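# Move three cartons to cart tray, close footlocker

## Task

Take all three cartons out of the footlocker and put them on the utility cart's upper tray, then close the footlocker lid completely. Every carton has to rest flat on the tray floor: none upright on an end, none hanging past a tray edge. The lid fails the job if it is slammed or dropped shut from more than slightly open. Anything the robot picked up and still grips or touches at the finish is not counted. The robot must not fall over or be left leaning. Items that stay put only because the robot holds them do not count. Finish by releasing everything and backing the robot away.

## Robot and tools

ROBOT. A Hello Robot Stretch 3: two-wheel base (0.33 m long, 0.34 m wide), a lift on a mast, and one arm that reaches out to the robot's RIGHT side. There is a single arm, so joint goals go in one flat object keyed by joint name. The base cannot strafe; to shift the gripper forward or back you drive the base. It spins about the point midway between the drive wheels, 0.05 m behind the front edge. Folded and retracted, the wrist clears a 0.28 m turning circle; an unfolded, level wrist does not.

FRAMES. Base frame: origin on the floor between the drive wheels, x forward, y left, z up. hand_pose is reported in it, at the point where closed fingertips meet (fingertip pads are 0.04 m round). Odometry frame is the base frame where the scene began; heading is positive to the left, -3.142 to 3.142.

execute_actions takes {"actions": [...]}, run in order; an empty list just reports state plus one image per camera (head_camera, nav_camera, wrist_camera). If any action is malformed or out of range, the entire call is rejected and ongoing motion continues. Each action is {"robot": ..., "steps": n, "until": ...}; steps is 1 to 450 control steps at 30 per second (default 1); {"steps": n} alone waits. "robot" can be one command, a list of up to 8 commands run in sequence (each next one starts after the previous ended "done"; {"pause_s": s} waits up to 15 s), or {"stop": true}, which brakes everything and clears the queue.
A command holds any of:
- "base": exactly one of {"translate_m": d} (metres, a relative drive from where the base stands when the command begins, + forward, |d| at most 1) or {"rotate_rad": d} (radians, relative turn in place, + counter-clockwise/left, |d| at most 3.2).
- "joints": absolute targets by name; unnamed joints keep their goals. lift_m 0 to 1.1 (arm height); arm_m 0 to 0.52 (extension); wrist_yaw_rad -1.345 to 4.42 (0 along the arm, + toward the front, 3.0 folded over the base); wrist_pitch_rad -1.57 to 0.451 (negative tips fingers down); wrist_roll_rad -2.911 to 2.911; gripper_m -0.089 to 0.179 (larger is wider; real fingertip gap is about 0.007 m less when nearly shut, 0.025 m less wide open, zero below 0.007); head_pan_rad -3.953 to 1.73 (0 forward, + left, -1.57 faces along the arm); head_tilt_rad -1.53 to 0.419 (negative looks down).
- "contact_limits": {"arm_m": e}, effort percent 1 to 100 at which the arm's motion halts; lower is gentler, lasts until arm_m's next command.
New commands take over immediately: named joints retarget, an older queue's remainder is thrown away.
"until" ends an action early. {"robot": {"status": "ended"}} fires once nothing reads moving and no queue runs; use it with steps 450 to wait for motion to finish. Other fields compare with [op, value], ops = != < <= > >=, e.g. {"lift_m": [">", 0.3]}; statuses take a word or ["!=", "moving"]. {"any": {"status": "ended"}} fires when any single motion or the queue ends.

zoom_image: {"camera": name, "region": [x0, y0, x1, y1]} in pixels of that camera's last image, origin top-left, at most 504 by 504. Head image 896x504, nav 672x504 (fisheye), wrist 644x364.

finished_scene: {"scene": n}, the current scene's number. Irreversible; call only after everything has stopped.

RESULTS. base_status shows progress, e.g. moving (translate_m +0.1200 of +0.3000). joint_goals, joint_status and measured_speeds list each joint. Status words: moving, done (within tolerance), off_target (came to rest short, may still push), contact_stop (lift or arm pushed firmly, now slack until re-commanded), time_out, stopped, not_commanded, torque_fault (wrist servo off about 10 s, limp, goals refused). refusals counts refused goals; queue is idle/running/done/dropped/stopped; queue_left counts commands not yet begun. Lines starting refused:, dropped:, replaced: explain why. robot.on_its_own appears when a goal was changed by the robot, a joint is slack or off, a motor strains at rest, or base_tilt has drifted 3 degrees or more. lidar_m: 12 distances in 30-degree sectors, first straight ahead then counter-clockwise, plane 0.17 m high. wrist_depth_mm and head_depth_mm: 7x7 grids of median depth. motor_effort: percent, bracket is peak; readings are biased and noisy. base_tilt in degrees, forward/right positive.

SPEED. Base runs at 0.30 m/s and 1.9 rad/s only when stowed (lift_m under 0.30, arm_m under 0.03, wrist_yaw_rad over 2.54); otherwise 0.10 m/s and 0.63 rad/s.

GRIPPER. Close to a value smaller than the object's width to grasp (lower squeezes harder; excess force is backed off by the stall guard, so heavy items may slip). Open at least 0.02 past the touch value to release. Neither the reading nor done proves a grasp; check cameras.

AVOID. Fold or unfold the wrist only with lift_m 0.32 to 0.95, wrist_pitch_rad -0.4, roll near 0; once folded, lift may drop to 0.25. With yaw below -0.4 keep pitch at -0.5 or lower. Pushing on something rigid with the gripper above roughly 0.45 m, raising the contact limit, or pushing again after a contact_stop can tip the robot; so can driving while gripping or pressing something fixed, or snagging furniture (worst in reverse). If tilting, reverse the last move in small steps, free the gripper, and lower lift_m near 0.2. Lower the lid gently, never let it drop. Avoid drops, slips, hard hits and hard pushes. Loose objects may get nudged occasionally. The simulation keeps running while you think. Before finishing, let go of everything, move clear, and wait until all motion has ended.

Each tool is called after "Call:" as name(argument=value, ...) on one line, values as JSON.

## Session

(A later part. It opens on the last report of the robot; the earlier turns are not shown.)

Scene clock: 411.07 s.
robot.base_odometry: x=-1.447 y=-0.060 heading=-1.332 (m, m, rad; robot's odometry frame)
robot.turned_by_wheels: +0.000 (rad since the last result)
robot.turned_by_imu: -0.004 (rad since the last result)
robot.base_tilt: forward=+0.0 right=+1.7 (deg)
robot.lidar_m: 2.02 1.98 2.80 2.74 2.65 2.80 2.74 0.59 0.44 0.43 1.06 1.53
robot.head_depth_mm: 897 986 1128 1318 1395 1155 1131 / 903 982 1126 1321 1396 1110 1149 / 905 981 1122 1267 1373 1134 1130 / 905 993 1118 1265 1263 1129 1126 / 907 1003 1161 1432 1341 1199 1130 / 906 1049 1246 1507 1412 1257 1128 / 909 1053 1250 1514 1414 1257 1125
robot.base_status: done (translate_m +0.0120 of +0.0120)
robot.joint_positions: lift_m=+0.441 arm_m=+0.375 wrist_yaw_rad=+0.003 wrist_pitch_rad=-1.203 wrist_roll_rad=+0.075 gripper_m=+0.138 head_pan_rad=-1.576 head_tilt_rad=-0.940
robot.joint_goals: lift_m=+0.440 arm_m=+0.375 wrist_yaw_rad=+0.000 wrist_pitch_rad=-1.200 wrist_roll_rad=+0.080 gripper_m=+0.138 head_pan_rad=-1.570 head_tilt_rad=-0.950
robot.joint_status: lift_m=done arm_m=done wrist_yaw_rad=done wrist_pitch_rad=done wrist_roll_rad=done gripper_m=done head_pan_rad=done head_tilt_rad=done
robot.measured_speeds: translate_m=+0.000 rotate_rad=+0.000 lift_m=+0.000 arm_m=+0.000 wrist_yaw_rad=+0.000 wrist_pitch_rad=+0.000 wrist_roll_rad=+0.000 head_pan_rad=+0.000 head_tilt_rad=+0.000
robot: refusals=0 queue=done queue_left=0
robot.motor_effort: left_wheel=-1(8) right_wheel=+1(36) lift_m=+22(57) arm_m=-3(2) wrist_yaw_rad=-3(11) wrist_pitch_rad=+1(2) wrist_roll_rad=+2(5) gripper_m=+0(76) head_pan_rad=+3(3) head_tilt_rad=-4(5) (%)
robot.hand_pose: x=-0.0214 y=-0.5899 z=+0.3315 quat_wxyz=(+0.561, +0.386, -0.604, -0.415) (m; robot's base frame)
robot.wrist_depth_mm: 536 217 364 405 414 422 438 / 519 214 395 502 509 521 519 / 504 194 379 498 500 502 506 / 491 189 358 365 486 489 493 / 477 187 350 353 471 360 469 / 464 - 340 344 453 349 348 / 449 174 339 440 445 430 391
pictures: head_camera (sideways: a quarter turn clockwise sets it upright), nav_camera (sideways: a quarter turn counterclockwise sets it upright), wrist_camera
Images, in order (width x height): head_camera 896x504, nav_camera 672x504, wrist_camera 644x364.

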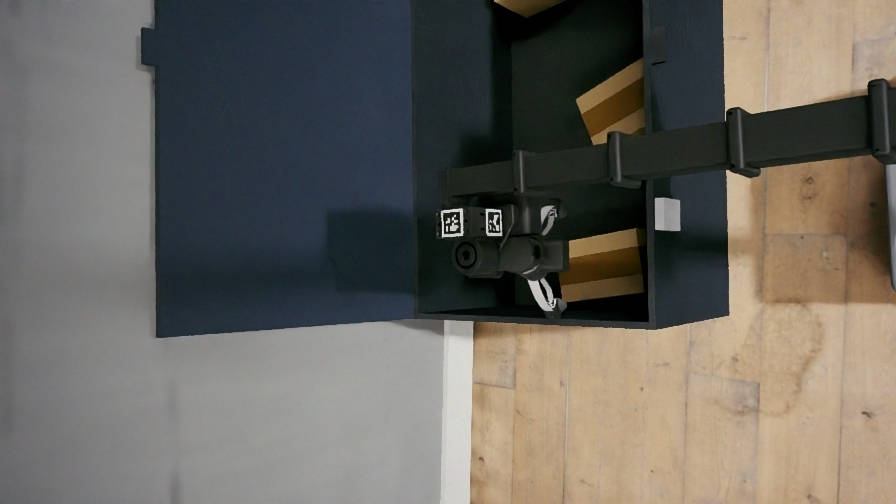

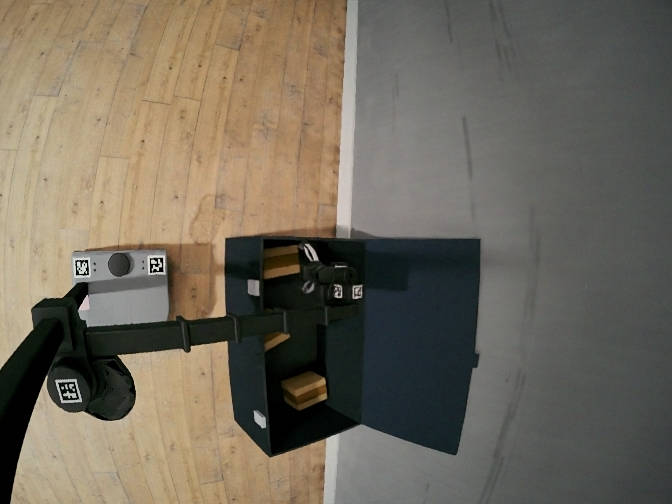

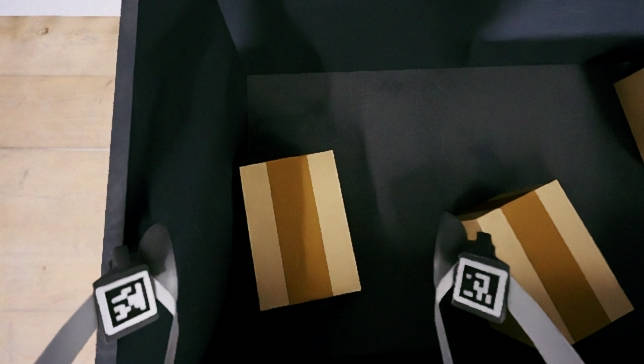

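Call:
execute_actions(actions=[{"robot":[{"joints":{"wrist_roll_rad":-0.1,"gripper_m":0.12}},{"joints":{"lift_m":0.33}}],"steps":300,"until":{"robot":{"status":"ended"}}}])

Scene clock: 419.07 s.
robot.base_odometry: x=-1.447 y=-0.060 heading=-1.332 (m, m, rad; robot's odometry frame)
robot.turned_by_wheels: +0.000 (rad since the last result)
robot.turned_by_imu: +0.001 (rad since the last result)
robot.base_tilt: forward=-0.1 right=+1.6 (deg)
robot.lidar_m: 2.02 1.98 2.81 2.74 2.65 2.80 2.74 0.59 0.44 0.43 1.06 1.53
robot.head_depth_mm: 898 982 1127 1326 1394 1153 1137 / 901 981 1123 1313 1388 1143 1130 / 900 982 1123 1310 1390 1136 1132 / 903 982 1123 1305 1215 1130 1133 / 905 1005 1166 1431 1339 1198 1133 / 909 1050 1246 1509 1416 1252 1126 / 909 1050 1251 1510 1416 1255 1124
robot.base_status: done (translate_m +0.0120 of +0.0120)
robot.joint_positions: lift_m=+0.331 arm_m=+0.375 wrist_yaw_rad=-0.001 wrist_pitch_rad=-1.203 wrist_roll_rad=-0.094 gripper_m=+0.120 head_pan_rad=-1.576 head_tilt_rad=-0.940
robot.joint_goals: lift_m=+0.330 arm_m=+0.375 wrist_yaw_rad=+0.000 wrist_pitch_rad=-1.200 wrist_roll_rad=-0.100 gripper_m=+0.120 head_pan_rad=-1.570 head_tilt_rad=-0.950
robot.joint_status: lift_m=done arm_m=done wrist_yaw_rad=done wrist_pitch_rad=done wrist_roll_rad=done gripper_m=done head_pan_rad=done head_tilt_rad=done
robot.measured_speeds: translate_m=+0.000 rotate_rad=+0.000 lift_m=+0.000 arm_m=+0.000 wrist_yaw_rad=+0.000 wrist_pitch_rad=+0.000 wrist_roll_rad=+0.000 head_pan_rad=+0.000 head_tilt_rad=+0.000
robot: refusals=0 queue=done queue_left=0
robot.motor_effort: left_wheel=-1(2) right_wheel=-1(2) lift_m=+24(26) arm_m=-3(3) wrist_yaw_rad=+1(4) wrist_pitch_rad=+1(9) wrist_roll_rad=-2(7) gripper_m=+0(70) head_pan_rad=+3(2) head_tilt_rad=-4(5) (%)
robot.hand_pose: x=-0.0217 y=-0.5900 z=+0.2215 quat_wxyz=(+0.610, +0.418, -0.555, -0.382) (m; robot's base frame)
robot.wrist_depth_mm: 110 150 300 397 382 367 354 / 113 155 321 398 409 416 425 / 116 161 259 263 392 403 418 / 118 167 251 254 382 392 398 / 122 159 244 245 369 359 265 / 125 148 235 239 360 282 257 / - 206 329 338 346 349 249
pictures: head_camera (sideways: a quarter turn clockwise sets it upright), nav_camera (sideways: a quarter turn counterclockwise sets it upright), wrist_camera
Images, in order (width x height): head_camera 896x504, nav_camera 672x504, wrist_camera 644x364.

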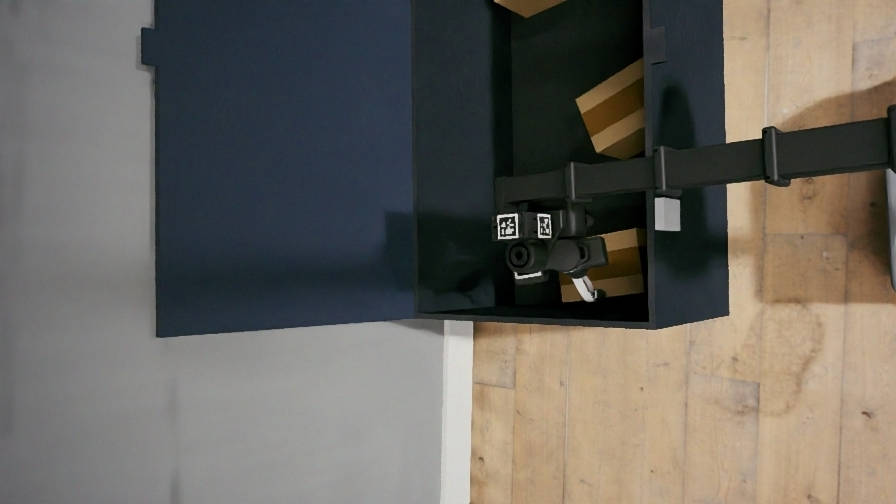

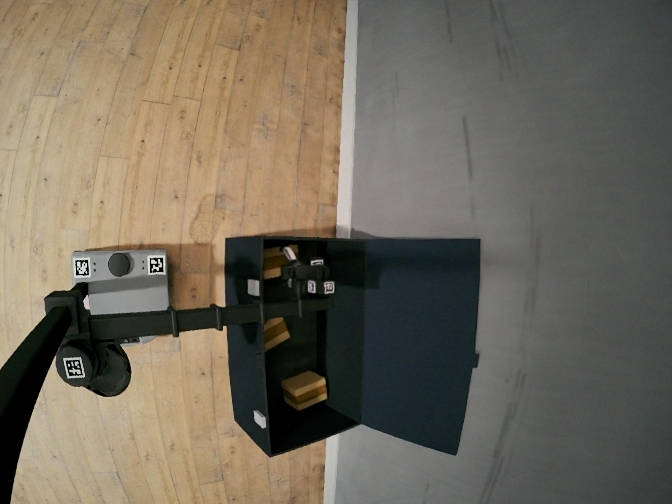

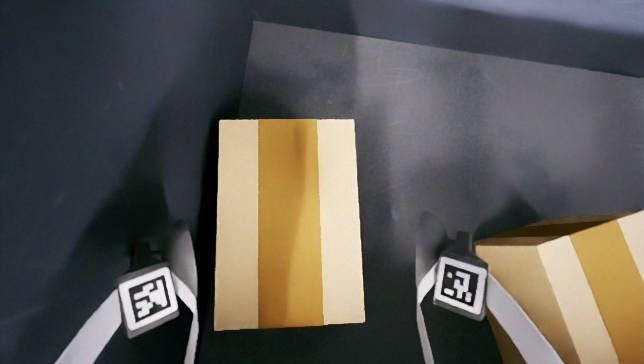

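Call:
execute_actions(actions=[{"robot":[{"joints":{"gripper_m":0.136,"arm_m":0.37},"base":{"translate_m":0.018}},{"joints":{"lift_m":0.275}}],"steps":300,"until":{"robot":{"status":"ended"}}}])

Scene clock: 438.40 s.
robot.base_odometry: x=-1.443 y=-0.078 heading=-1.333 (m, m, rad; robot's odometry frame)
robot.turned_by_wheels: -0.001 (rad since the last result)
robot.turned_by_imu: -0.001 (rad since the last result)
robot.base_tilt: forward=-0.1 right=+1.6 (deg)
robot.lidar_m: 2.00 1.97 2.80 2.74 2.66 2.80 2.76 0.59 0.44 0.43 1.06 1.53
robot.head_depth_mm: 902 987 1126 1326 1397 1157 1132 / 901 985 1124 1323 1393 1154 1129 / 905 981 1119 1312 1415 1137 1134 / 905 981 1119 1307 1216 1129 1129 / 909 1014 1182 1428 1386 1217 1128 / 910 1052 1246 1504 1415 1253 1126 / 911 1052 1251 1513 1407 1253 1125
robot.base_status: done (translate_m +0.0180 of +0.0180)
robot.joint_positions: lift_m=+0.276 arm_m=+0.370 wrist_yaw_rad=-0.014 wrist_pitch_rad=-1.201 wrist_roll_rad=-0.098 gripper_m=+0.136 head_pan_rad=-1.576 head_tilt_rad=-0.940
robot.joint_goals: lift_m=+0.275 arm_m=+0.370 wrist_yaw_rad=+0.000 wrist_pitch_rad=-1.200 wrist_roll_rad=-0.100 gripper_m=+0.136 head_pan_rad=-1.570 head_tilt_rad=-0.950
robot.joint_status: lift_m=done arm_m=done wrist_yaw_rad=done wrist_pitch_rad=done wrist_roll_rad=done gripper_m=done head_pan_rad=done head_tilt_rad=done
robot.measured_speeds: translate_m=+0.000 rotate_rad=+0.000 lift_m=+0.000 arm_m=+0.000 wrist_yaw_rad=+0.000 wrist_pitch_rad=+0.000 wrist_roll_rad=+0.000 head_pan_rad=+0.000 head_tilt_rad=+0.000
robot: refusals=0 queue=done queue_left=0
robot.on_its_own: right_wheel is at rest, and its effort (+33) is outside its rest range (-18 to +18); wrist_yaw_rad is at rest, and its effort (+16) is outside its rest range (-12 to +12)
robot.motor_effort: left_wheel=-14(15) right_wheel=+33(34) lift_m=+20(20) arm_m=-3(2) wrist_yaw_rad=+16(16) wrist_pitch_rad=+0(3) wrist_roll_rad=-1(2) gripper_m=+12(61) head_pan_rad=+3(3) head_tilt_rad=-6(5) (%)
robot.hand_pose: x=-0.0226 y=-0.5853 z=+0.1667 quat_wxyz=(+0.608, +0.415, -0.557, -0.384) (m; robot's base frame)
robot.wrist_depth_mm: 96 128 266 354 360 366 365 / 98 132 218 338 348 361 370 / 101 137 202 206 337 350 356 / 103 141 197 198 324 338 346 / 106 137 190 193 312 322 243 / 108 128 183 187 192 291 230 / - 173 180 184 297 303 237
pictures: head_camera (sideways: a quarter turn clockwise sets it upright), nav_camera (sideways: a quarter turn counterclockwise sets it upright), wrist_camera
Images, in order (width x height): head_camera 896x504, nav_camera 672x504, wrist_camera 644x364.

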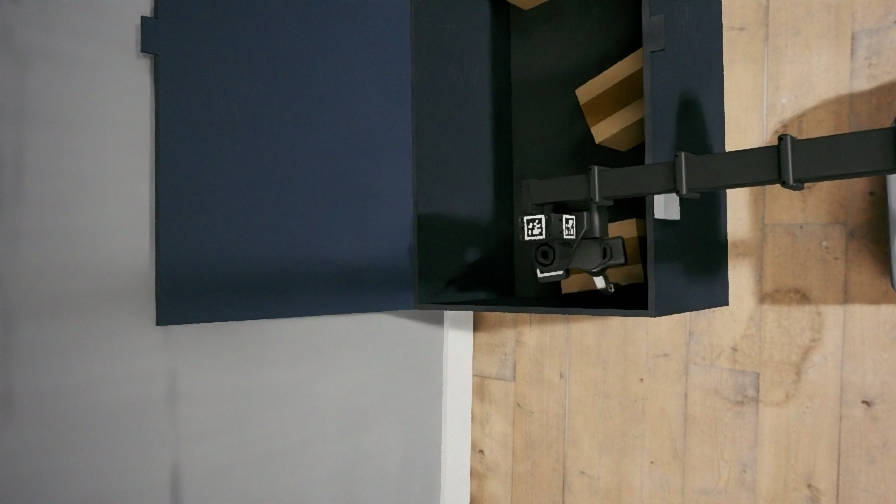

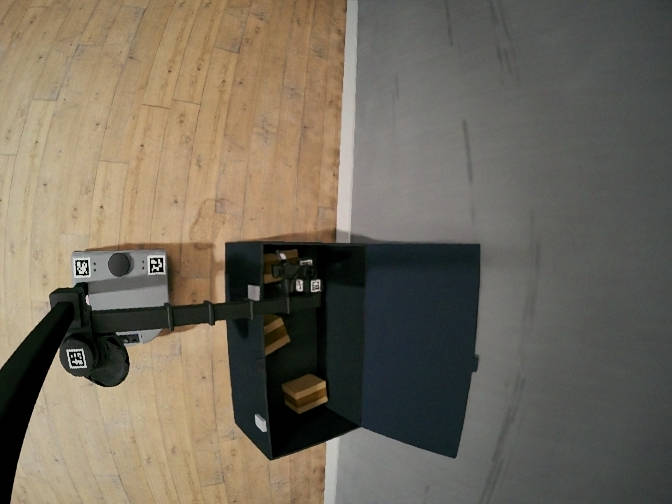

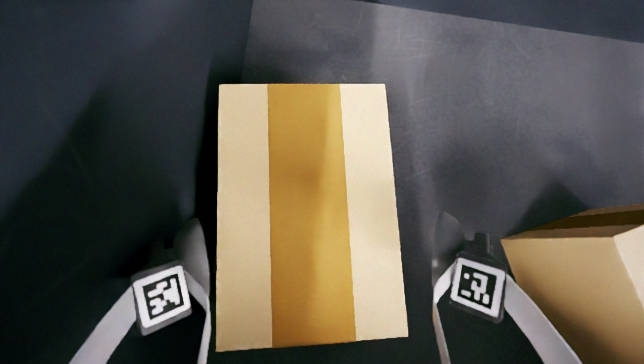

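Call:
execute_actions(actions=[{"robot":[{"base":{"translate_m":-0.012},"joints":{"wrist_yaw_rad":0}},{"joints":{"lift_m":0.235}}],"steps":300,"until":{"robot":{"status":"ended"}}}])

Scene clock: 472.63 s.
robot.base_odometry: x=-1.445 y=-0.066 heading=-1.332 (m, m, rad; robot's odometry frame)
robot.turned_by_wheels: +0.001 (rad since the last result)
robot.turned_by_imu: +0.002 (rad since the last result)
robot.base_tilt: forward=+0.0 right=+1.7 (deg)
robot.lidar_m: 2.02 1.98 2.80 2.74 2.64 2.81 2.75 0.59 0.44 0.43 1.06 1.53
robot.head_depth_mm: 898 991 1125 1326 1395 1155 1130 / 903 985 1125 1321 1393 1149 1133 / 904 981 1120 1313 1418 1141 1138 / 906 984 1116 1307 1449 1126 1131 / 907 1004 1183 1427 1388 1216 1126 / 908 1052 1247 1510 1412 1251 1129 / 911 1053 1247 1515 1412 1252 1124
robot.base_status: done (translate_m -0.0120 of -0.0120)
robot.joint_positions: lift_m=+0.236 arm_m=+0.370 wrist_yaw_rad=-0.009 wrist_pitch_rad=-1.199 wrist_roll_rad=-0.097 gripper_m=+0.136 head_pan_rad=-1.576 head_tilt_rad=-0.940
robot.joint_goals: lift_m=+0.235 arm_m=+0.370 wrist_yaw_rad=+0.000 wrist_pitch_rad=-1.200 wrist_roll_rad=-0.100 gripper_m=+0.136 head_pan_rad=-1.570 head_tilt_rad=-0.950
robot.joint_status: lift_m=done arm_m=done wrist_yaw_rad=done wrist_pitch_rad=done wrist_roll_rad=done gripper_m=done head_pan_rad=done head_tilt_rad=done
robot.measured_speeds: translate_m=+0.000 rotate_rad=+0.000 lift_m=+0.000 arm_m=+0.000 wrist_yaw_rad=+0.000 wrist_pitch_rad=+0.000 wrist_roll_rad=+0.000 head_pan_rad=+0.000 head_tilt_rad=+0.000
robot: refusals=0 queue=done queue_left=0
robot.motor_effort: left_wheel=-6(18) right_wheel=+14(34) lift_m=+18(28) arm_m=-3(3) wrist_yaw_rad=+9(19) wrist_pitch_rad=+0(2) wrist_roll_rad=-1(1) gripper_m=+6(13) head_pan_rad=+3(3) head_tilt_rad=-4(5) (%)
robot.hand_pose: x=-0.0222 y=-0.5858 z=+0.1269 quat_wxyz=(+0.610, +0.416, -0.556, -0.382) (m; robot's base frame)
robot.wrist_depth_mm: 108 144 294 307 316 325 334 / 108 149 166 169 305 315 323 / 110 153 160 164 295 302 312 / 113 159 155 158 282 293 300 / 116 152 150 154 158 283 234 / 119 - 146 150 153 274 219 / - 193 142 145 150 264 225
pictures: head_camera (sideways: a quarter turn clockwise sets it upright), nav_camera (sideways: a quarter turn counterclockwise sets it upright), wrist_camera
Images, in order (width x height): head_camera 896x504, nav_camera 672x504, wrist_camera 644x364.

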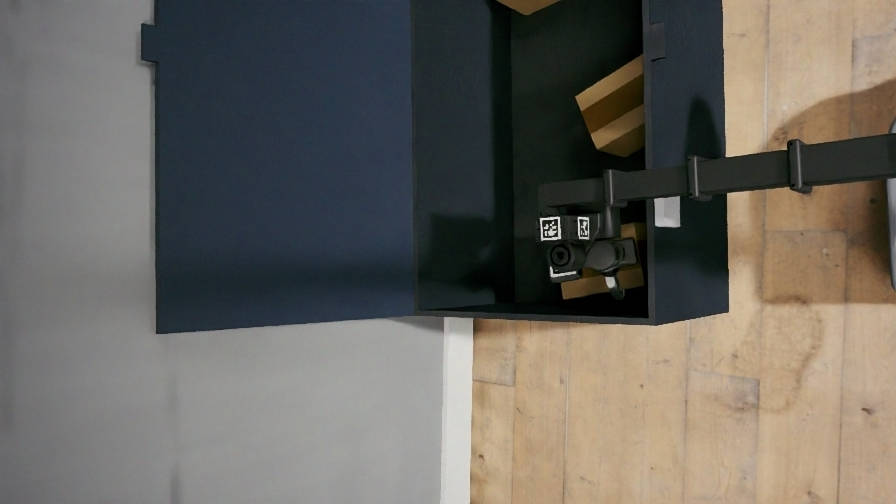

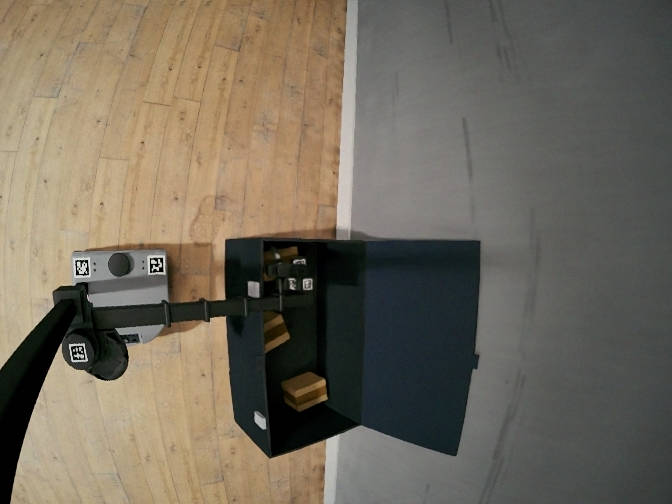

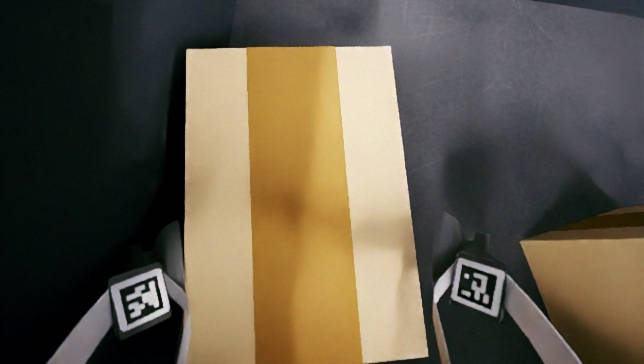

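Call:
execute_actions(actions=[{"robot":[{"joints":{"lift_m":0.20}}],"steps":300,"until":{"robot":{"status":"ended"}}}])

Scene clock: 477.53 s.
robot.base_odometry: x=-1.445 y=-0.066 heading=-1.332 (m, m, rad; robot's odometry frame)
robot.turned_by_wheels: +0.000 (rad since the last result)
robot.turned_by_imu: -0.004 (rad since the last result)
robot.base_tilt: forward=-0.1 right=+1.6 (deg)
robot.lidar_m: 2.01 1.97 2.80 2.74 2.65 2.80 2.74 0.60 0.44 0.43 1.06 1.53
robot.head_depth_mm: 902 991 1132 1328 1396 1156 1128 / 902 984 1125 1321 1391 1151 1131 / 904 984 1120 1312 1418 1134 1137 / 906 995 1119 1312 1443 1127 1129 / 906 1005 1164 1432 1367 1213 1131 / 908 1049 1246 1502 1408 1254 1125 / 909 1053 1244 1516 1414 1248 1127
robot.base_status: done (translate_m -0.0120 of -0.0120)
robot.joint_positions: lift_m=+0.208 arm_m=+0.370 wrist_yaw_rad=-0.006 wrist_pitch_rad=-1.195 wrist_roll_rad=-0.099 gripper_m=+0.136 head_pan_rad=-1.576 head_tilt_rad=-0.940
robot.joint_goals: lift_m=+0.208 arm_m=+0.370 wrist_yaw_rad=+0.000 wrist_pitch_rad=-1.200 wrist_roll_rad=-0.100 gripper_m=+0.136 head_pan_rad=-1.570 head_tilt_rad=-0.950
robot.joint_status: lift_m=contact_stop arm_m=done wrist_yaw_rad=done wrist_pitch_rad=done wrist_roll_rad=done gripper_m=done head_pan_rad=done head_tilt_rad=done
robot.measured_speeds: translate_m=+0.000 rotate_rad=+0.001 lift_m=+0.003 arm_m=-0.001 wrist_yaw_rad=+0.050 wrist_pitch_rad=+0.072 wrist_roll_rad=+0.000 head_pan_rad=+0.000 head_tilt_rad=+0.000
robot: refusals=0 queue=dropped queue_left=0
robot.on_its_own: lift_m is slack since a contact_stop, until your next command for it (your +0.200 is given up)
robot.motor_effort: left_wheel=-7(9) right_wheel=+11(17) lift_m=+25(26) arm_m=-1(2) wrist_yaw_rad=+6(10) wrist_pitch_rad=-4(4) wrist_roll_rad=+0(1) gripper_m=+3(4) head_pan_rad=+3(3) head_tilt_rad=-4(4) (%)
robot.hand_pose: x=-0.0221 y=-0.5866 z=+0.0999 quat_wxyz=(+0.612, +0.415, -0.556, -0.380) (m; robot's base frame)
robot.wrist_depth_mm: 109 143 145 149 288 298 308 / 111 142 140 143 148 287 295 / 114 147 135 138 143 276 284 / 117 151 131 133 138 266 274 / 120 146 127 129 132 258 234 / 123 - 123 125 128 252 216 / - 183 119 121 124 242 218
pictures: head_camera (sideways: a quarter turn clockwise sets it upright), nav_camera (sideways: a quarter turn counterclockwise sets it upright), wrist_camera
Images, in order (width x height): head_camera 896x504, nav_camera 672x504, wrist_camera 644x364.

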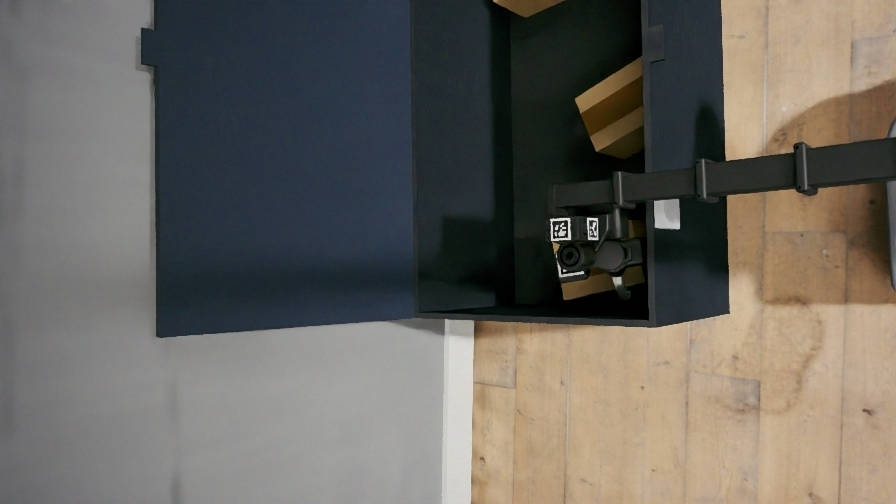

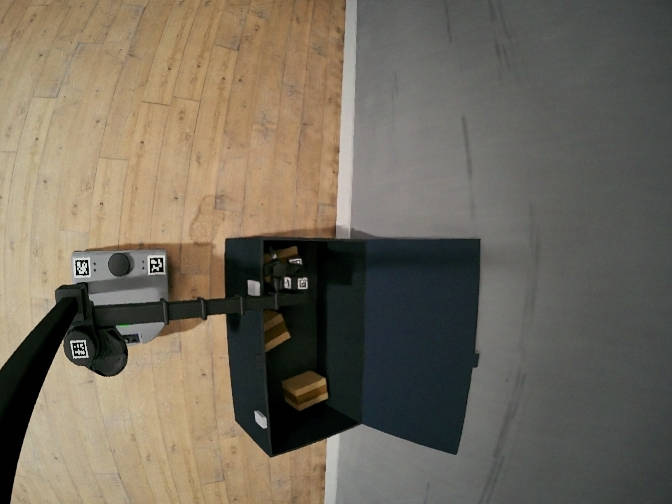

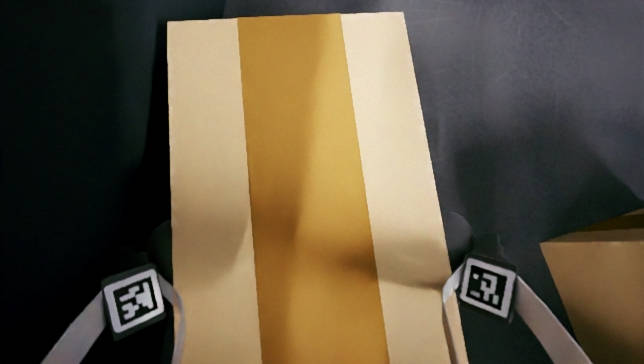

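Call:
execute_actions(actions=[{"robot":[{"joints":{"lift_m":0.211}},{"base":{"translate_m":-0.012}},{"joints":{"gripper_m":0.094,"wrist_roll_rad":-0.06}},{"joints":{"gripper_m":0.088}},{"joints":{"lift_m":0.3}}],"steps":300,"until":{"robot":{"status":"ended"}}}])

Scene clock: 489.57 s.
robot.base_odometry: x=-1.448 y=-0.054 heading=-1.332 (m, m, rad; robot's odometry frame)
robot.turned_by_wheels: +0.000 (rad since the last result)
robot.turned_by_imu: +0.002 (rad since the last result)
robot.base_tilt: forward=-0.1 right=+1.7 (deg)
robot.lidar_m: 2.03 1.98 2.80 2.74 2.64 2.79 2.74 0.59 0.44 0.43 1.06 1.52
robot.head_depth_mm: 900 987 1130 1328 1390 1162 1131 / 903 986 1125 1316 1397 1148 1126 / 903 983 1119 1309 1390 1133 1128 / 904 981 1115 1309 1141 1128 1126 / 904 1001 1159 1383 1388 1197 1129 / 907 1048 1244 1500 1416 1252 1129 / 909 1052 1242 1507 1416 1249 1128
robot.base_status: done (translate_m -0.0120 of -0.0120)
robot.joint_positions: lift_m=+0.299 arm_m=+0.370 wrist_yaw_rad=+0.002 wrist_pitch_rad=-1.230 wrist_roll_rad=-0.066 gripper_m=+0.089 head_pan_rad=-1.576 head_tilt_rad=-0.940
robot.joint_goals: lift_m=+0.300 arm_m=+0.370 wrist_yaw_rad=+0.000 wrist_pitch_rad=-1.200 wrist_roll_rad=-0.060 gripper_m=+0.088 head_pan_rad=-1.570 head_tilt_rad=-0.950
robot.joint_status: lift_m=done arm_m=done wrist_yaw_rad=done wrist_pitch_rad=done wrist_roll_rad=done gripper_m=done head_pan_rad=done head_tilt_rad=done
robot.measured_speeds: translate_m=+0.000 rotate_rad=+0.000 lift_m=+0.000 arm_m=+0.000 wrist_yaw_rad=+0.000 wrist_pitch_rad=+0.000 wrist_roll_rad=+0.000 head_pan_rad=+0.000 head_tilt_rad=+0.000
robot: refusals=0 queue=done queue_left=0
robot.motor_effort: left_wheel=+0(8) right_wheel=-1(26) lift_m=+66(68) arm_m=-1(1) wrist_yaw_rad=-3(8) wrist_pitch_rad=+12(15) wrist_roll_rad=+2(5) gripper_m=-18(93) head_pan_rad=+3(3) head_tilt_rad=-6(4) (%)
robot.hand_pose: x=-0.0215 y=-0.5780 z=+0.1883 quat_wxyz=(+0.597, +0.422, -0.557, -0.394) (m; robot's base frame)
robot.wrist_depth_mm: 126 173 354 363 373 380 384 / 129 178 281 352 362 371 378 / 132 183 176 179 352 361 367 / 134 187 157 159 341 353 358 / 136 178 142 145 148 288 226 / 139 157 130 131 134 273 221 / - 196 120 121 124 321 220
pictures: head_camera (sideways: a quarter turn clockwise sets it upright), nav_camera (sideways: a quarter turn counterclockwise sets it upright), wrist_camera
Images, in order (width x height): head_camera 896x504, nav_camera 672x504, wrist_camera 644x364.

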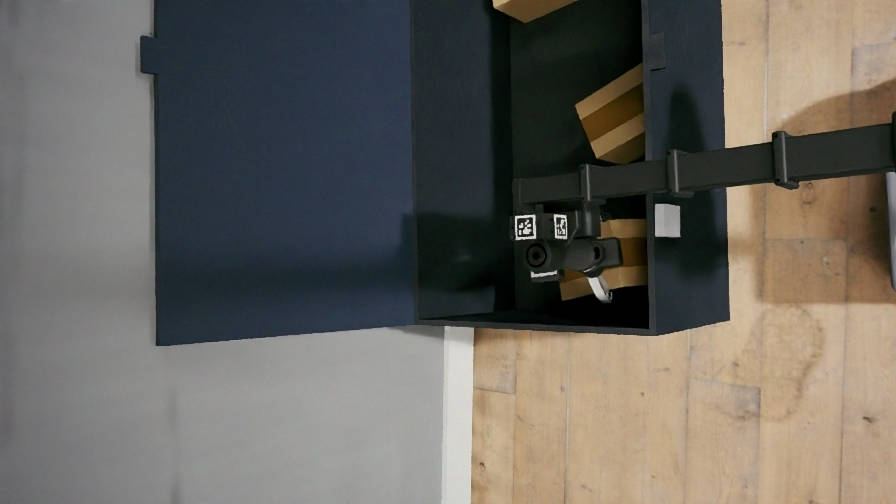

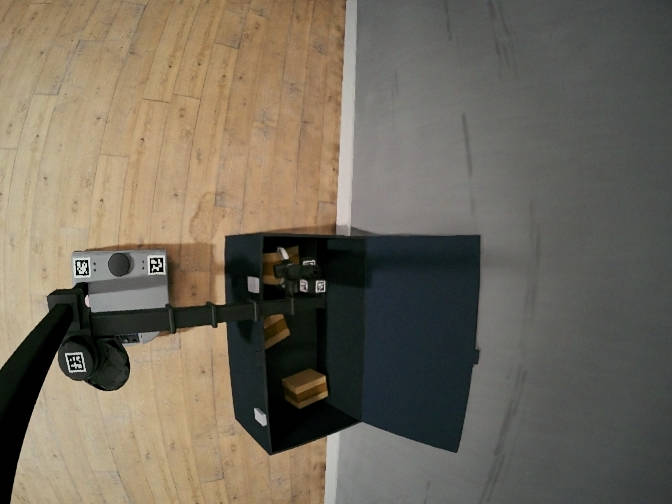

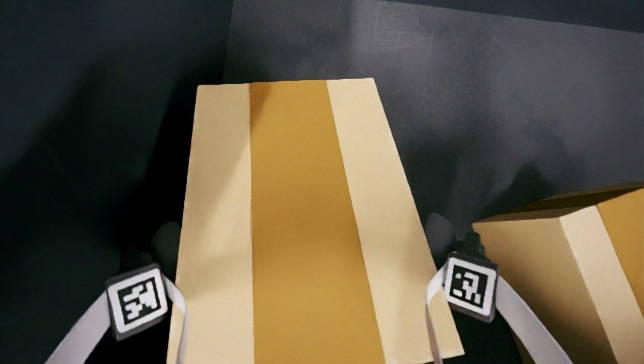

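Call:
execute_actions(actions=[{"robot":[{"joints":{"lift_m":0.212}},{"joints":{"gripper_m":0.145}},{"joints":{"arm_m":0.40,"wrist_roll_rad":-0.03}},{"joints":{"lift_m":0.203}}],"steps":300,"until":{"robot":{"status":"ended"}}}])

Scene clock: 495.53 s.
robot.base_odometry: x=-1.448 y=-0.054 heading=-1.332 (m, m, rad; robot's odometry frame)
robot.turned_by_wheels: +0.000 (rad since the last result)
robot.turned_by_imu: +0.001 (rad since the last result)
robot.base_tilt: forward=+0.0 right=+1.6 (deg)
robot.lidar_m: 2.03 1.99 2.80 2.73 2.64 2.79 2.74 0.60 0.44 0.43 1.06 1.52
robot.head_depth_mm: 902 987 1132 1323 1393 1157 1133 / 900 985 1125 1318 1391 1148 1127 / 905 982 1125 1319 1418 1133 1141 / 905 997 1117 1306 1444 1128 1133 / 906 1001 1160 1388 1378 1199 1125 / 906 1050 1243 1505 1411 1255 1126 / 907 1049 1249 1507 1412 1255 1128
robot.base_status: done (translate_m -0.0120 of -0.0120)
robot.joint_positions: lift_m=+0.217 arm_m=+0.370 wrist_yaw_rad=+0.002 wrist_pitch_rad=-1.223 wrist_roll_rad=-0.064 gripper_m=+0.089 head_pan_rad=-1.576 head_tilt_rad=-0.940
robot.joint_goals: lift_m=+0.216 arm_m=+0.370 wrist_yaw_rad=+0.000 wrist_pitch_rad=-1.200 wrist_roll_rad=-0.060 gripper_m=+0.088 head_pan_rad=-1.570 head_tilt_rad=-0.950
robot.joint_status: lift_m=contact_stop arm_m=done wrist_yaw_rad=done wrist_pitch_rad=done wrist_roll_rad=done gripper_m=done head_pan_rad=done head_tilt_rad=done
robot.measured_speeds: translate_m=+0.000 rotate_rad=+0.001 lift_m=+0.004 arm_m=+0.000 wrist_yaw_rad=+0.000 wrist_pitch_rad=+0.024 wrist_roll_rad=+0.000 head_pan_rad=+0.000 head_tilt_rad=+0.000
robot: refusals=0 queue=dropped queue_left=0
robot.on_its_own: lift_m is slack since a contact_stop, until your next command for it (your +0.212 is given up)
robot.motor_effort: left_wheel=-2(3) right_wheel=+3(5) lift_m=+28(67) arm_m=+0(1) wrist_yaw_rad=-2(3) wrist_pitch_rad=+8(18) wrist_roll_rad=+1(2) gripper_m=-17(18) head_pan_rad=+3(3) head_tilt_rad=-4(6) (%)
robot.hand_pose: x=-0.0215 y=-0.5797 z=+0.1062 quat_wxyz=(+0.598, +0.419, -0.560, -0.393) (m; robot's base frame)
robot.wrist_depth_mm: 126 171 240 153 287 296 302 / 128 164 144 147 278 287 292 / 131 168 140 143 147 277 283 / 133 172 137 138 143 268 272 / 135 166 133 135 138 260 204 / 138 156 129 131 134 255 211 / - 186 126 128 130 245 220
pictures: head_camera (sideways: a quarter turn clockwise sets it upright), nav_camera (sideways: a quarter turn counterclockwise sets it upright), wrist_camera
dropped: robot: command 0 of its queue: lift_m: contact_stop
Images, in order (width x height): head_camera 896x504, nav_camera 672x504, wrist_camera 644x364.

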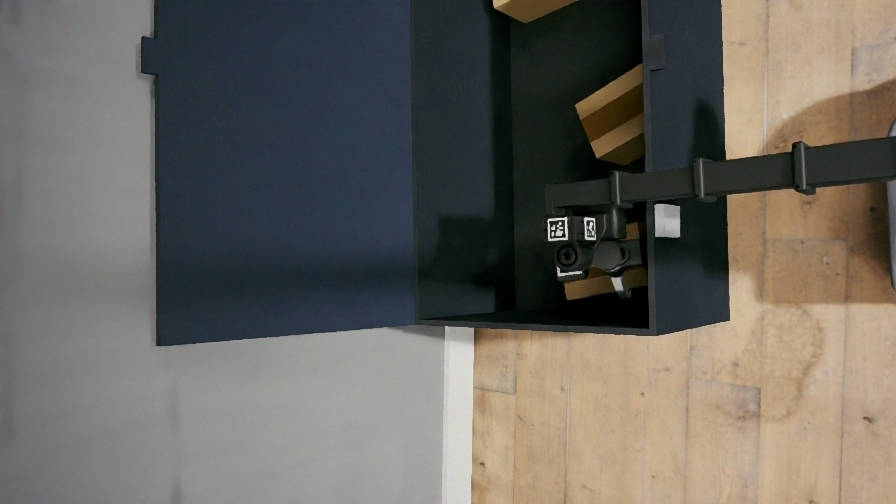

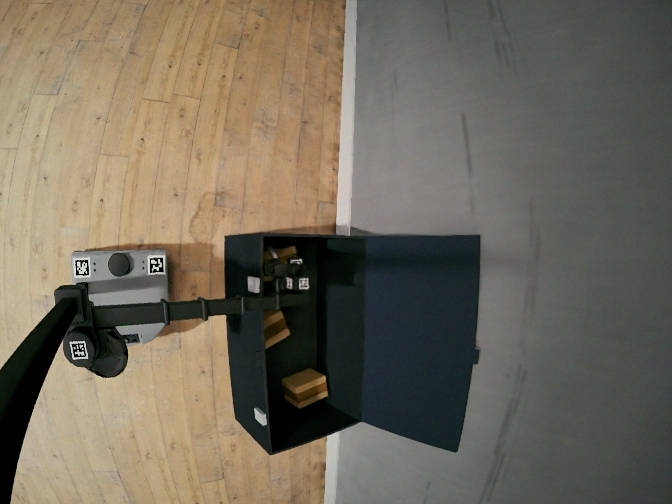

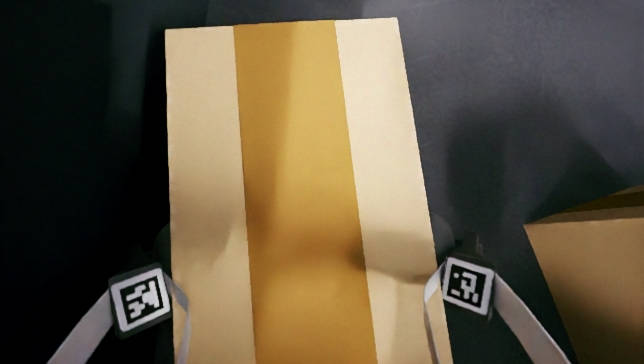

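Call:
execute_actions(actions=[{"robot":[{"joints":{"gripper_m":0.145,"lift_m":0.219}},{"joints":{"arm_m":0.395,"wrist_roll_rad":-0.10}},{"joints":{"lift_m":0.205}}],"steps":300,"until":{"robot":{"status":"ended"}}}])

Scene clock: 512.37 s.
robot.base_odometry: x=-1.448 y=-0.054 heading=-1.332 (m, m, rad; robot's odometry frame)
robot.turned_by_wheels: +0.000 (rad since the last result)
robot.turned_by_imu: +0.002 (rad since the last result)
robot.base_tilt: forward=+0.0 right=+1.6 (deg)
robot.lidar_m: 2.03 1.99 2.81 2.74 2.65 2.80 2.74 0.60 0.44 0.43 1.06 1.52
robot.head_depth_mm: 902 987 1132 1330 1394 1156 1131 / 900 985 1123 1320 1394 1146 1126 / 903 979 1124 1312 1403 1107 1144 / 901 994 1119 1306 1355 1127 1130 / 904 1000 1155 1380 1387 1198 1126 / 907 1047 1240 1508 1414 1255 1125 / 907 1051 1247 1511 1411 1255 1126
robot.base_status: done (translate_m -0.0120 of -0.0120)
robot.joint_positions: lift_m=+0.206 arm_m=+0.395 wrist_yaw_rad=+0.002 wrist_pitch_rad=-1.204 wrist_roll_rad=-0.095 gripper_m=+0.145 head_pan_rad=-1.576 head_tilt_rad=-0.940
robot.joint_goals: lift_m=+0.205 arm_m=+0.395 wrist_yaw_rad=+0.000 wrist_pitch_rad=-1.200 wrist_roll_rad=-0.100 gripper_m=+0.145 head_pan_rad=-1.570 head_tilt_rad=-0.950
robot.joint_status: lift_m=done arm_m=done wrist_yaw_rad=done wrist_pitch_rad=done wrist_roll_rad=done gripper_m=done head_pan_rad=done head_tilt_rad=done
robot.measured_speeds: translate_m=+0.000 rotate_rad=+0.000 lift_m=+0.000 arm_m=+0.000 wrist_yaw_rad=+0.000 wrist_pitch_rad=+0.000 wrist_roll_rad=+0.000 head_pan_rad=+0.000 head_tilt_rad=+0.000
robot: refusals=0 queue=done queue_left=0
robot.motor_effort: left_wheel=+1(1) right_wheel=-6(7) lift_m=+15(48) arm_m=+3(4) wrist_yaw_rad=-2(2) wrist_pitch_rad=+2(9) wrist_roll_rad=-2(0) gripper_m=-3(82) head_pan_rad=+3(3) head_tilt_rad=-4(4) (%)
robot.hand_pose: x=-0.0215 y=-0.6090 z=+0.0967 quat_wxyz=(+0.610, +0.419, -0.554, -0.381) (m; robot's base frame)
robot.wrist_depth_mm: 121 164 265 274 282 287 297 / 124 157 134 137 269 279 287 / 127 153 130 132 137 270 276 / 130 157 126 128 132 258 268 / 133 152 122 124 127 252 256 / 136 117 119 120 124 - 203 / - 174 115 117 120 236 199
pictures: head_camera (sideways: a quarter turn clockwise sets it upright), nav_camera (sideways: a quarter turn counterclockwise sets it upright), wrist_camera
Images, in order (width x height): head_camera 896x504, nav_camera 672x504, wrist_camera 644x364.

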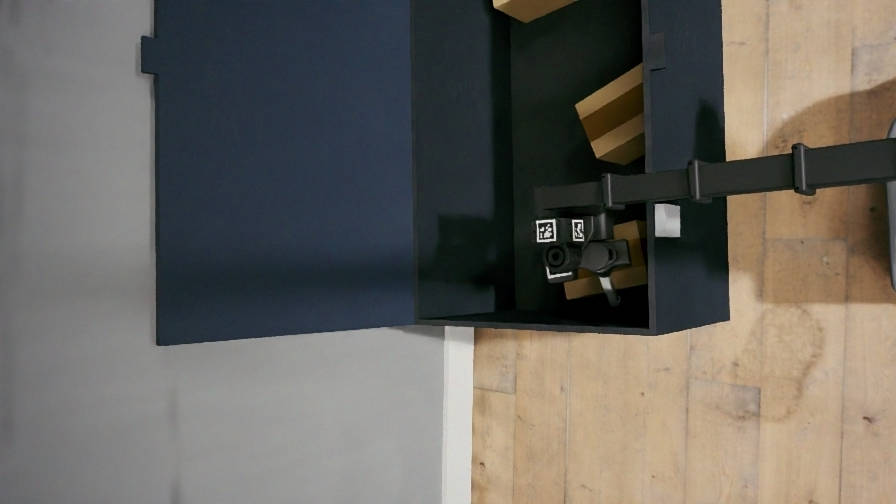

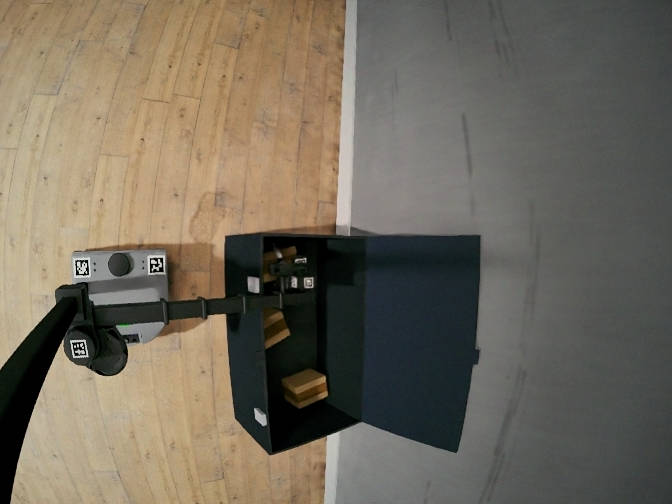

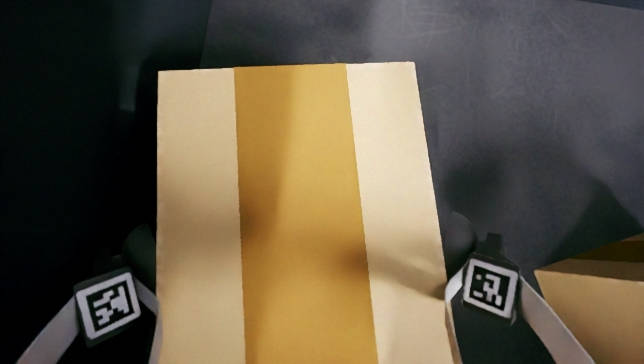

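Call:
execute_actions(actions=[{"robot":[{"joints":{"gripper_m":0.094,"wrist_roll_rad":-0.12}},{"joints":{"gripper_m":0.086}},{"joints":{"lift_m":0.32}}],"steps":300,"until":{"robot":{"status":"ended"}}}])

Scene clock: 521.07 s.
robot.base_odometry: x=-1.448 y=-0.054 heading=-1.332 (m, m, rad; robot's odometry frame)
robot.turned_by_wheels: +0.000 (rad since the last result)
robot.turned_by_imu: +0.001 (rad since the last result)
robot.base_tilt: forward=+0.0 right=+1.6 (deg)
robot.lidar_m: 2.03 1.98 2.80 2.74 2.64 2.79 2.74 0.59 0.44 0.43 1.06 1.52
robot.head_depth_mm: 898 987 1128 1329 1400 1161 1132 / 900 986 1123 1319 1396 1149 1129 / 905 981 1121 1310 1378 1134 1129 / 904 978 1116 1265 1111 1129 1131 / 905 992 1163 1390 1360 1197 1130 / 908 1049 1245 1504 1413 1256 1127 / 905 1051 1248 1511 1408 1251 1124
robot.base_status: done (translate_m -0.0120 of -0.0120)
robot.joint_positions: lift_m=+0.319 arm_m=+0.395 wrist_yaw_rad=+0.000 wrist_pitch_rad=-1.226 wrist_roll_rad=-0.118 gripper_m=+0.090 head_pan_rad=-1.576 head_tilt_rad=-0.940
robot.joint_goals: lift_m=+0.320 arm_m=+0.395 wrist_yaw_rad=+0.000 wrist_pitch_rad=-1.200 wrist_roll_rad=-0.120 gripper_m=+0.089 head_pan_rad=-1.570 head_tilt_rad=-0.950
robot.joint_status: lift_m=done arm_m=done wrist_yaw_rad=done wrist_pitch_rad=done wrist_roll_rad=done gripper_m=done head_pan_rad=done head_tilt_rad=done
robot.measured_speeds: translate_m=+0.000 rotate_rad=+0.000 lift_m=+0.000 arm_m=+0.000 wrist_yaw_rad=+0.000 wrist_pitch_rad=+0.000 wrist_roll_rad=+0.000 head_pan_rad=+0.000 head_tilt_rad=+0.000
robot: refusals=0 queue=done queue_left=0
robot.motor_effort: left_wheel=+0(5) right_wheel=-1(11) lift_m=+65(73) arm_m=+2(3) wrist_yaw_rad=+0(4) wrist_pitch_rad=+11(16) wrist_roll_rad=-1(5) gripper_m=-16(98) head_pan_rad=+3(3) head_tilt_rad=-4(3) (%)
robot.hand_pose: x=-0.0216 y=-0.6037 z=+0.2086 quat_wxyz=(+0.611, +0.430, -0.543, -0.383) (m; robot's base frame)
robot.wrist_depth_mm: 120 163 326 382 370 350 332 / 124 169 305 379 387 394 401 / 127 177 145 147 153 385 399 / 131 183 140 142 148 376 385 / 136 168 135 137 141 364 283 / 139 158 131 133 135 254 244 / - 197 127 128 131 331 238
pictures: head_camera (sideways: a quarter turn clockwise sets it upright), nav_camera (sideways: a quarter turn counterclockwise sets it upright), wrist_camera
Images, in order (width x height): head_camera 896x504, nav_camera 672x504, wrist_camera 644x364.

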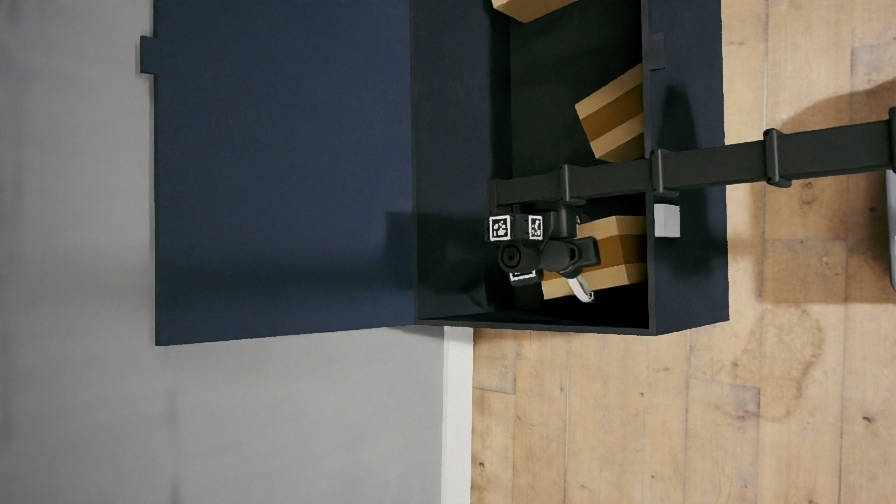

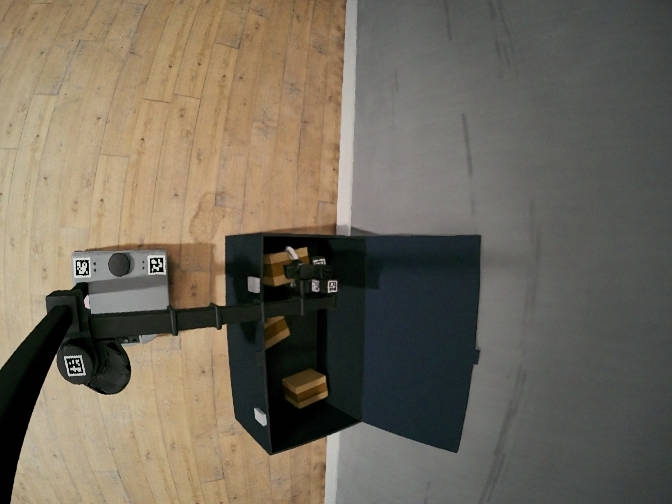

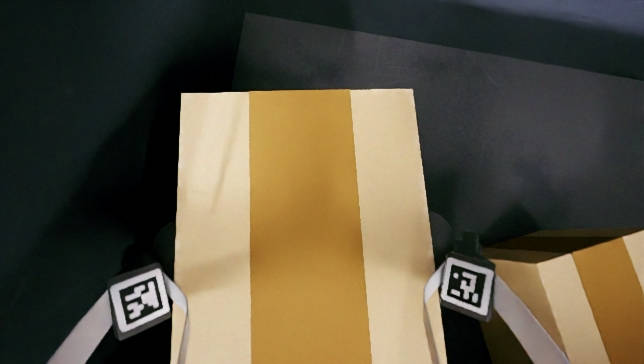

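Call:
execute_actions(actions=[{"robot":[{"joints":{"lift_m":0.66,"wrist_roll_rad":0,"head_pan_rad":1.7,"head_tilt_rad":-0.4}},{"joints":{"arm_m":0.0}}],"steps":300,"until":{"robot":{"status":"ended"}}}])

Scene clock: 536.97 s.
robot.base_odometry: x=-1.448 y=-0.054 heading=-1.332 (m, m, rad; robot's odometry frame)
robot.turned_by_wheels: +0.000 (rad since the last result)
robot.turned_by_imu: +0.002 (rad since the last result)
robot.base_tilt: forward=+0.0 right=+1.7 (deg)
robot.lidar_m: 2.03 1.99 2.81 2.74 2.64 2.79 2.74 0.60 0.44 0.43 1.06 1.52
robot.head_depth_mm: 2301 2432 2560 2743 2423 1832 1481 / 2331 2467 2597 2790 2414 1839 1482 / 2343 2515 2667 2832 2422 1841 1489 / 2395 2534 2718 2878 2422 1848 1485 / 2416 2570 2741 2936 2433 1850 1488 / 2459 2629 2795 2973 2442 1848 1494 / 2465 2634 2831 2993 2440 1851 1533
robot.base_status: done (translate_m -0.0120 of -0.0120)
robot.joint_positions: lift_m=+0.659 arm_m=+0.000 wrist_yaw_rad=+0.000 wrist_pitch_rad=-1.226 wrist_roll_rad=-0.005 gripper_m=+0.090 head_pan_rad=+1.693 head_tilt_rad=-0.409
robot.joint_goals: lift_m=+0.660 arm_m=+0.000 wrist_yaw_rad=+0.000 wrist_pitch_rad=-1.200 wrist_roll_rad=+0.000 gripper_m=+0.089 head_pan_rad=+1.700 head_tilt_rad=-0.400
robot.joint_status: lift_m=done arm_m=done wrist_yaw_rad=done wrist_pitch_rad=done wrist_roll_rad=done gripper_m=done head_pan_rad=done head_tilt_rad=done
robot.measured_speeds: translate_m=+0.000 rotate_rad=+0.000 lift_m=+0.000 arm_m=+0.000 wrist_yaw_rad=+0.000 wrist_pitch_rad=+0.000 wrist_roll_rad=+0.000 head_pan_rad=+0.000 head_tilt_rad=+0.000
robot: refusals=0 queue=done queue_left=0
robot.motor_effort: left_wheel=-1(1) right_wheel=-1(1) lift_m=+66(67) arm_m=-3(3) wrist_yaw_rad=+0(0) wrist_pitch_rad=+11(11) wrist_roll_rad=+2(3) gripper_m=-17(17) head_pan_rad=+3(40) head_tilt_rad=+5(30) (%)
robot.hand_pose: x=-0.0216 y=-0.2092 z=+0.5485 quat_wxyz=(+0.580, +0.408, -0.577, -0.406) (m; robot's base frame)
robot.wrist_depth_mm: 740 748 735 751 758 770 672 / 720 738 429 430 452 477 474 / 698 709 145 147 153 618 597 / 687 699 140 142 146 736 750 / 669 675 135 137 140 720 732 / 659 651 131 133 135 701 706 / 634 637 127 128 131 676 690
pictures: head_camera (sideways: a quarter turn clockwise sets it upright), nav_camera (sideways: a quarter turn counterclockwise sets it upright), wrist_camera
Images, in order (width x height): head_camera 896x504, nav_camera 672x504, wrist_camera 644x364.

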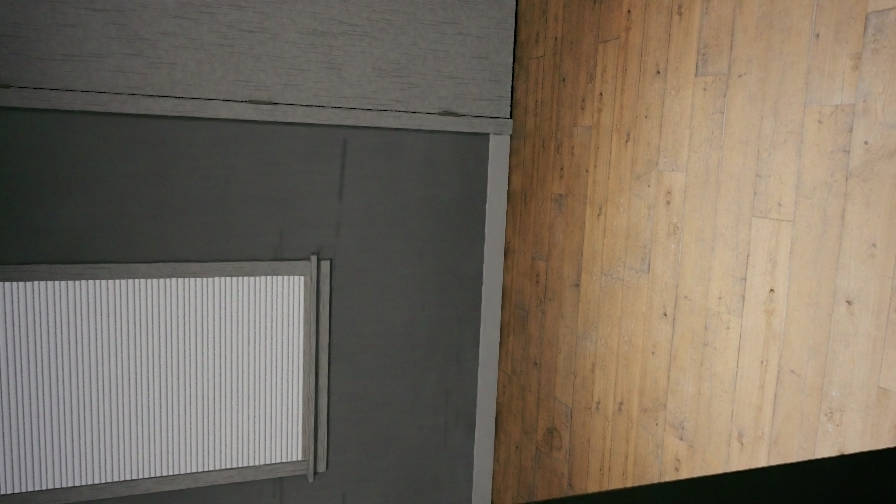

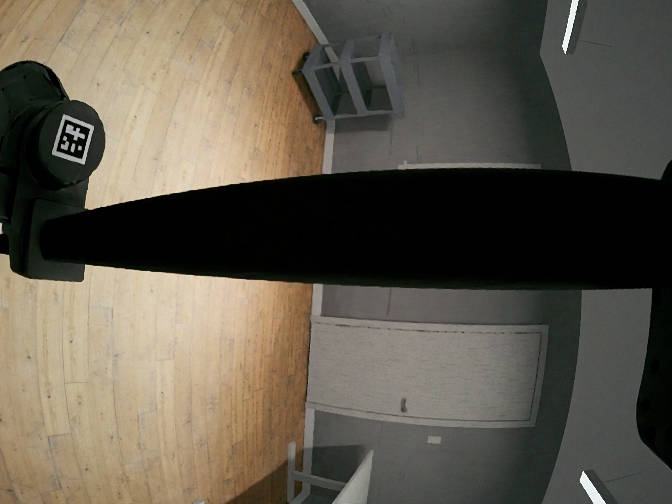

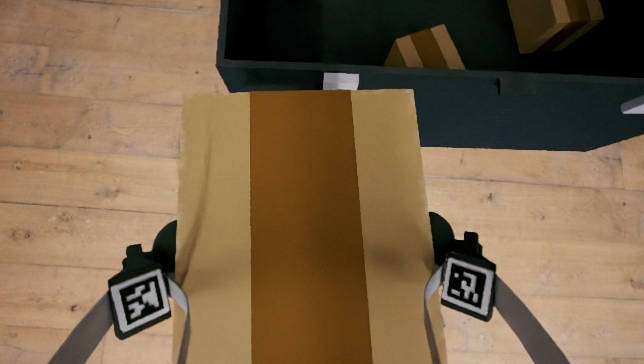

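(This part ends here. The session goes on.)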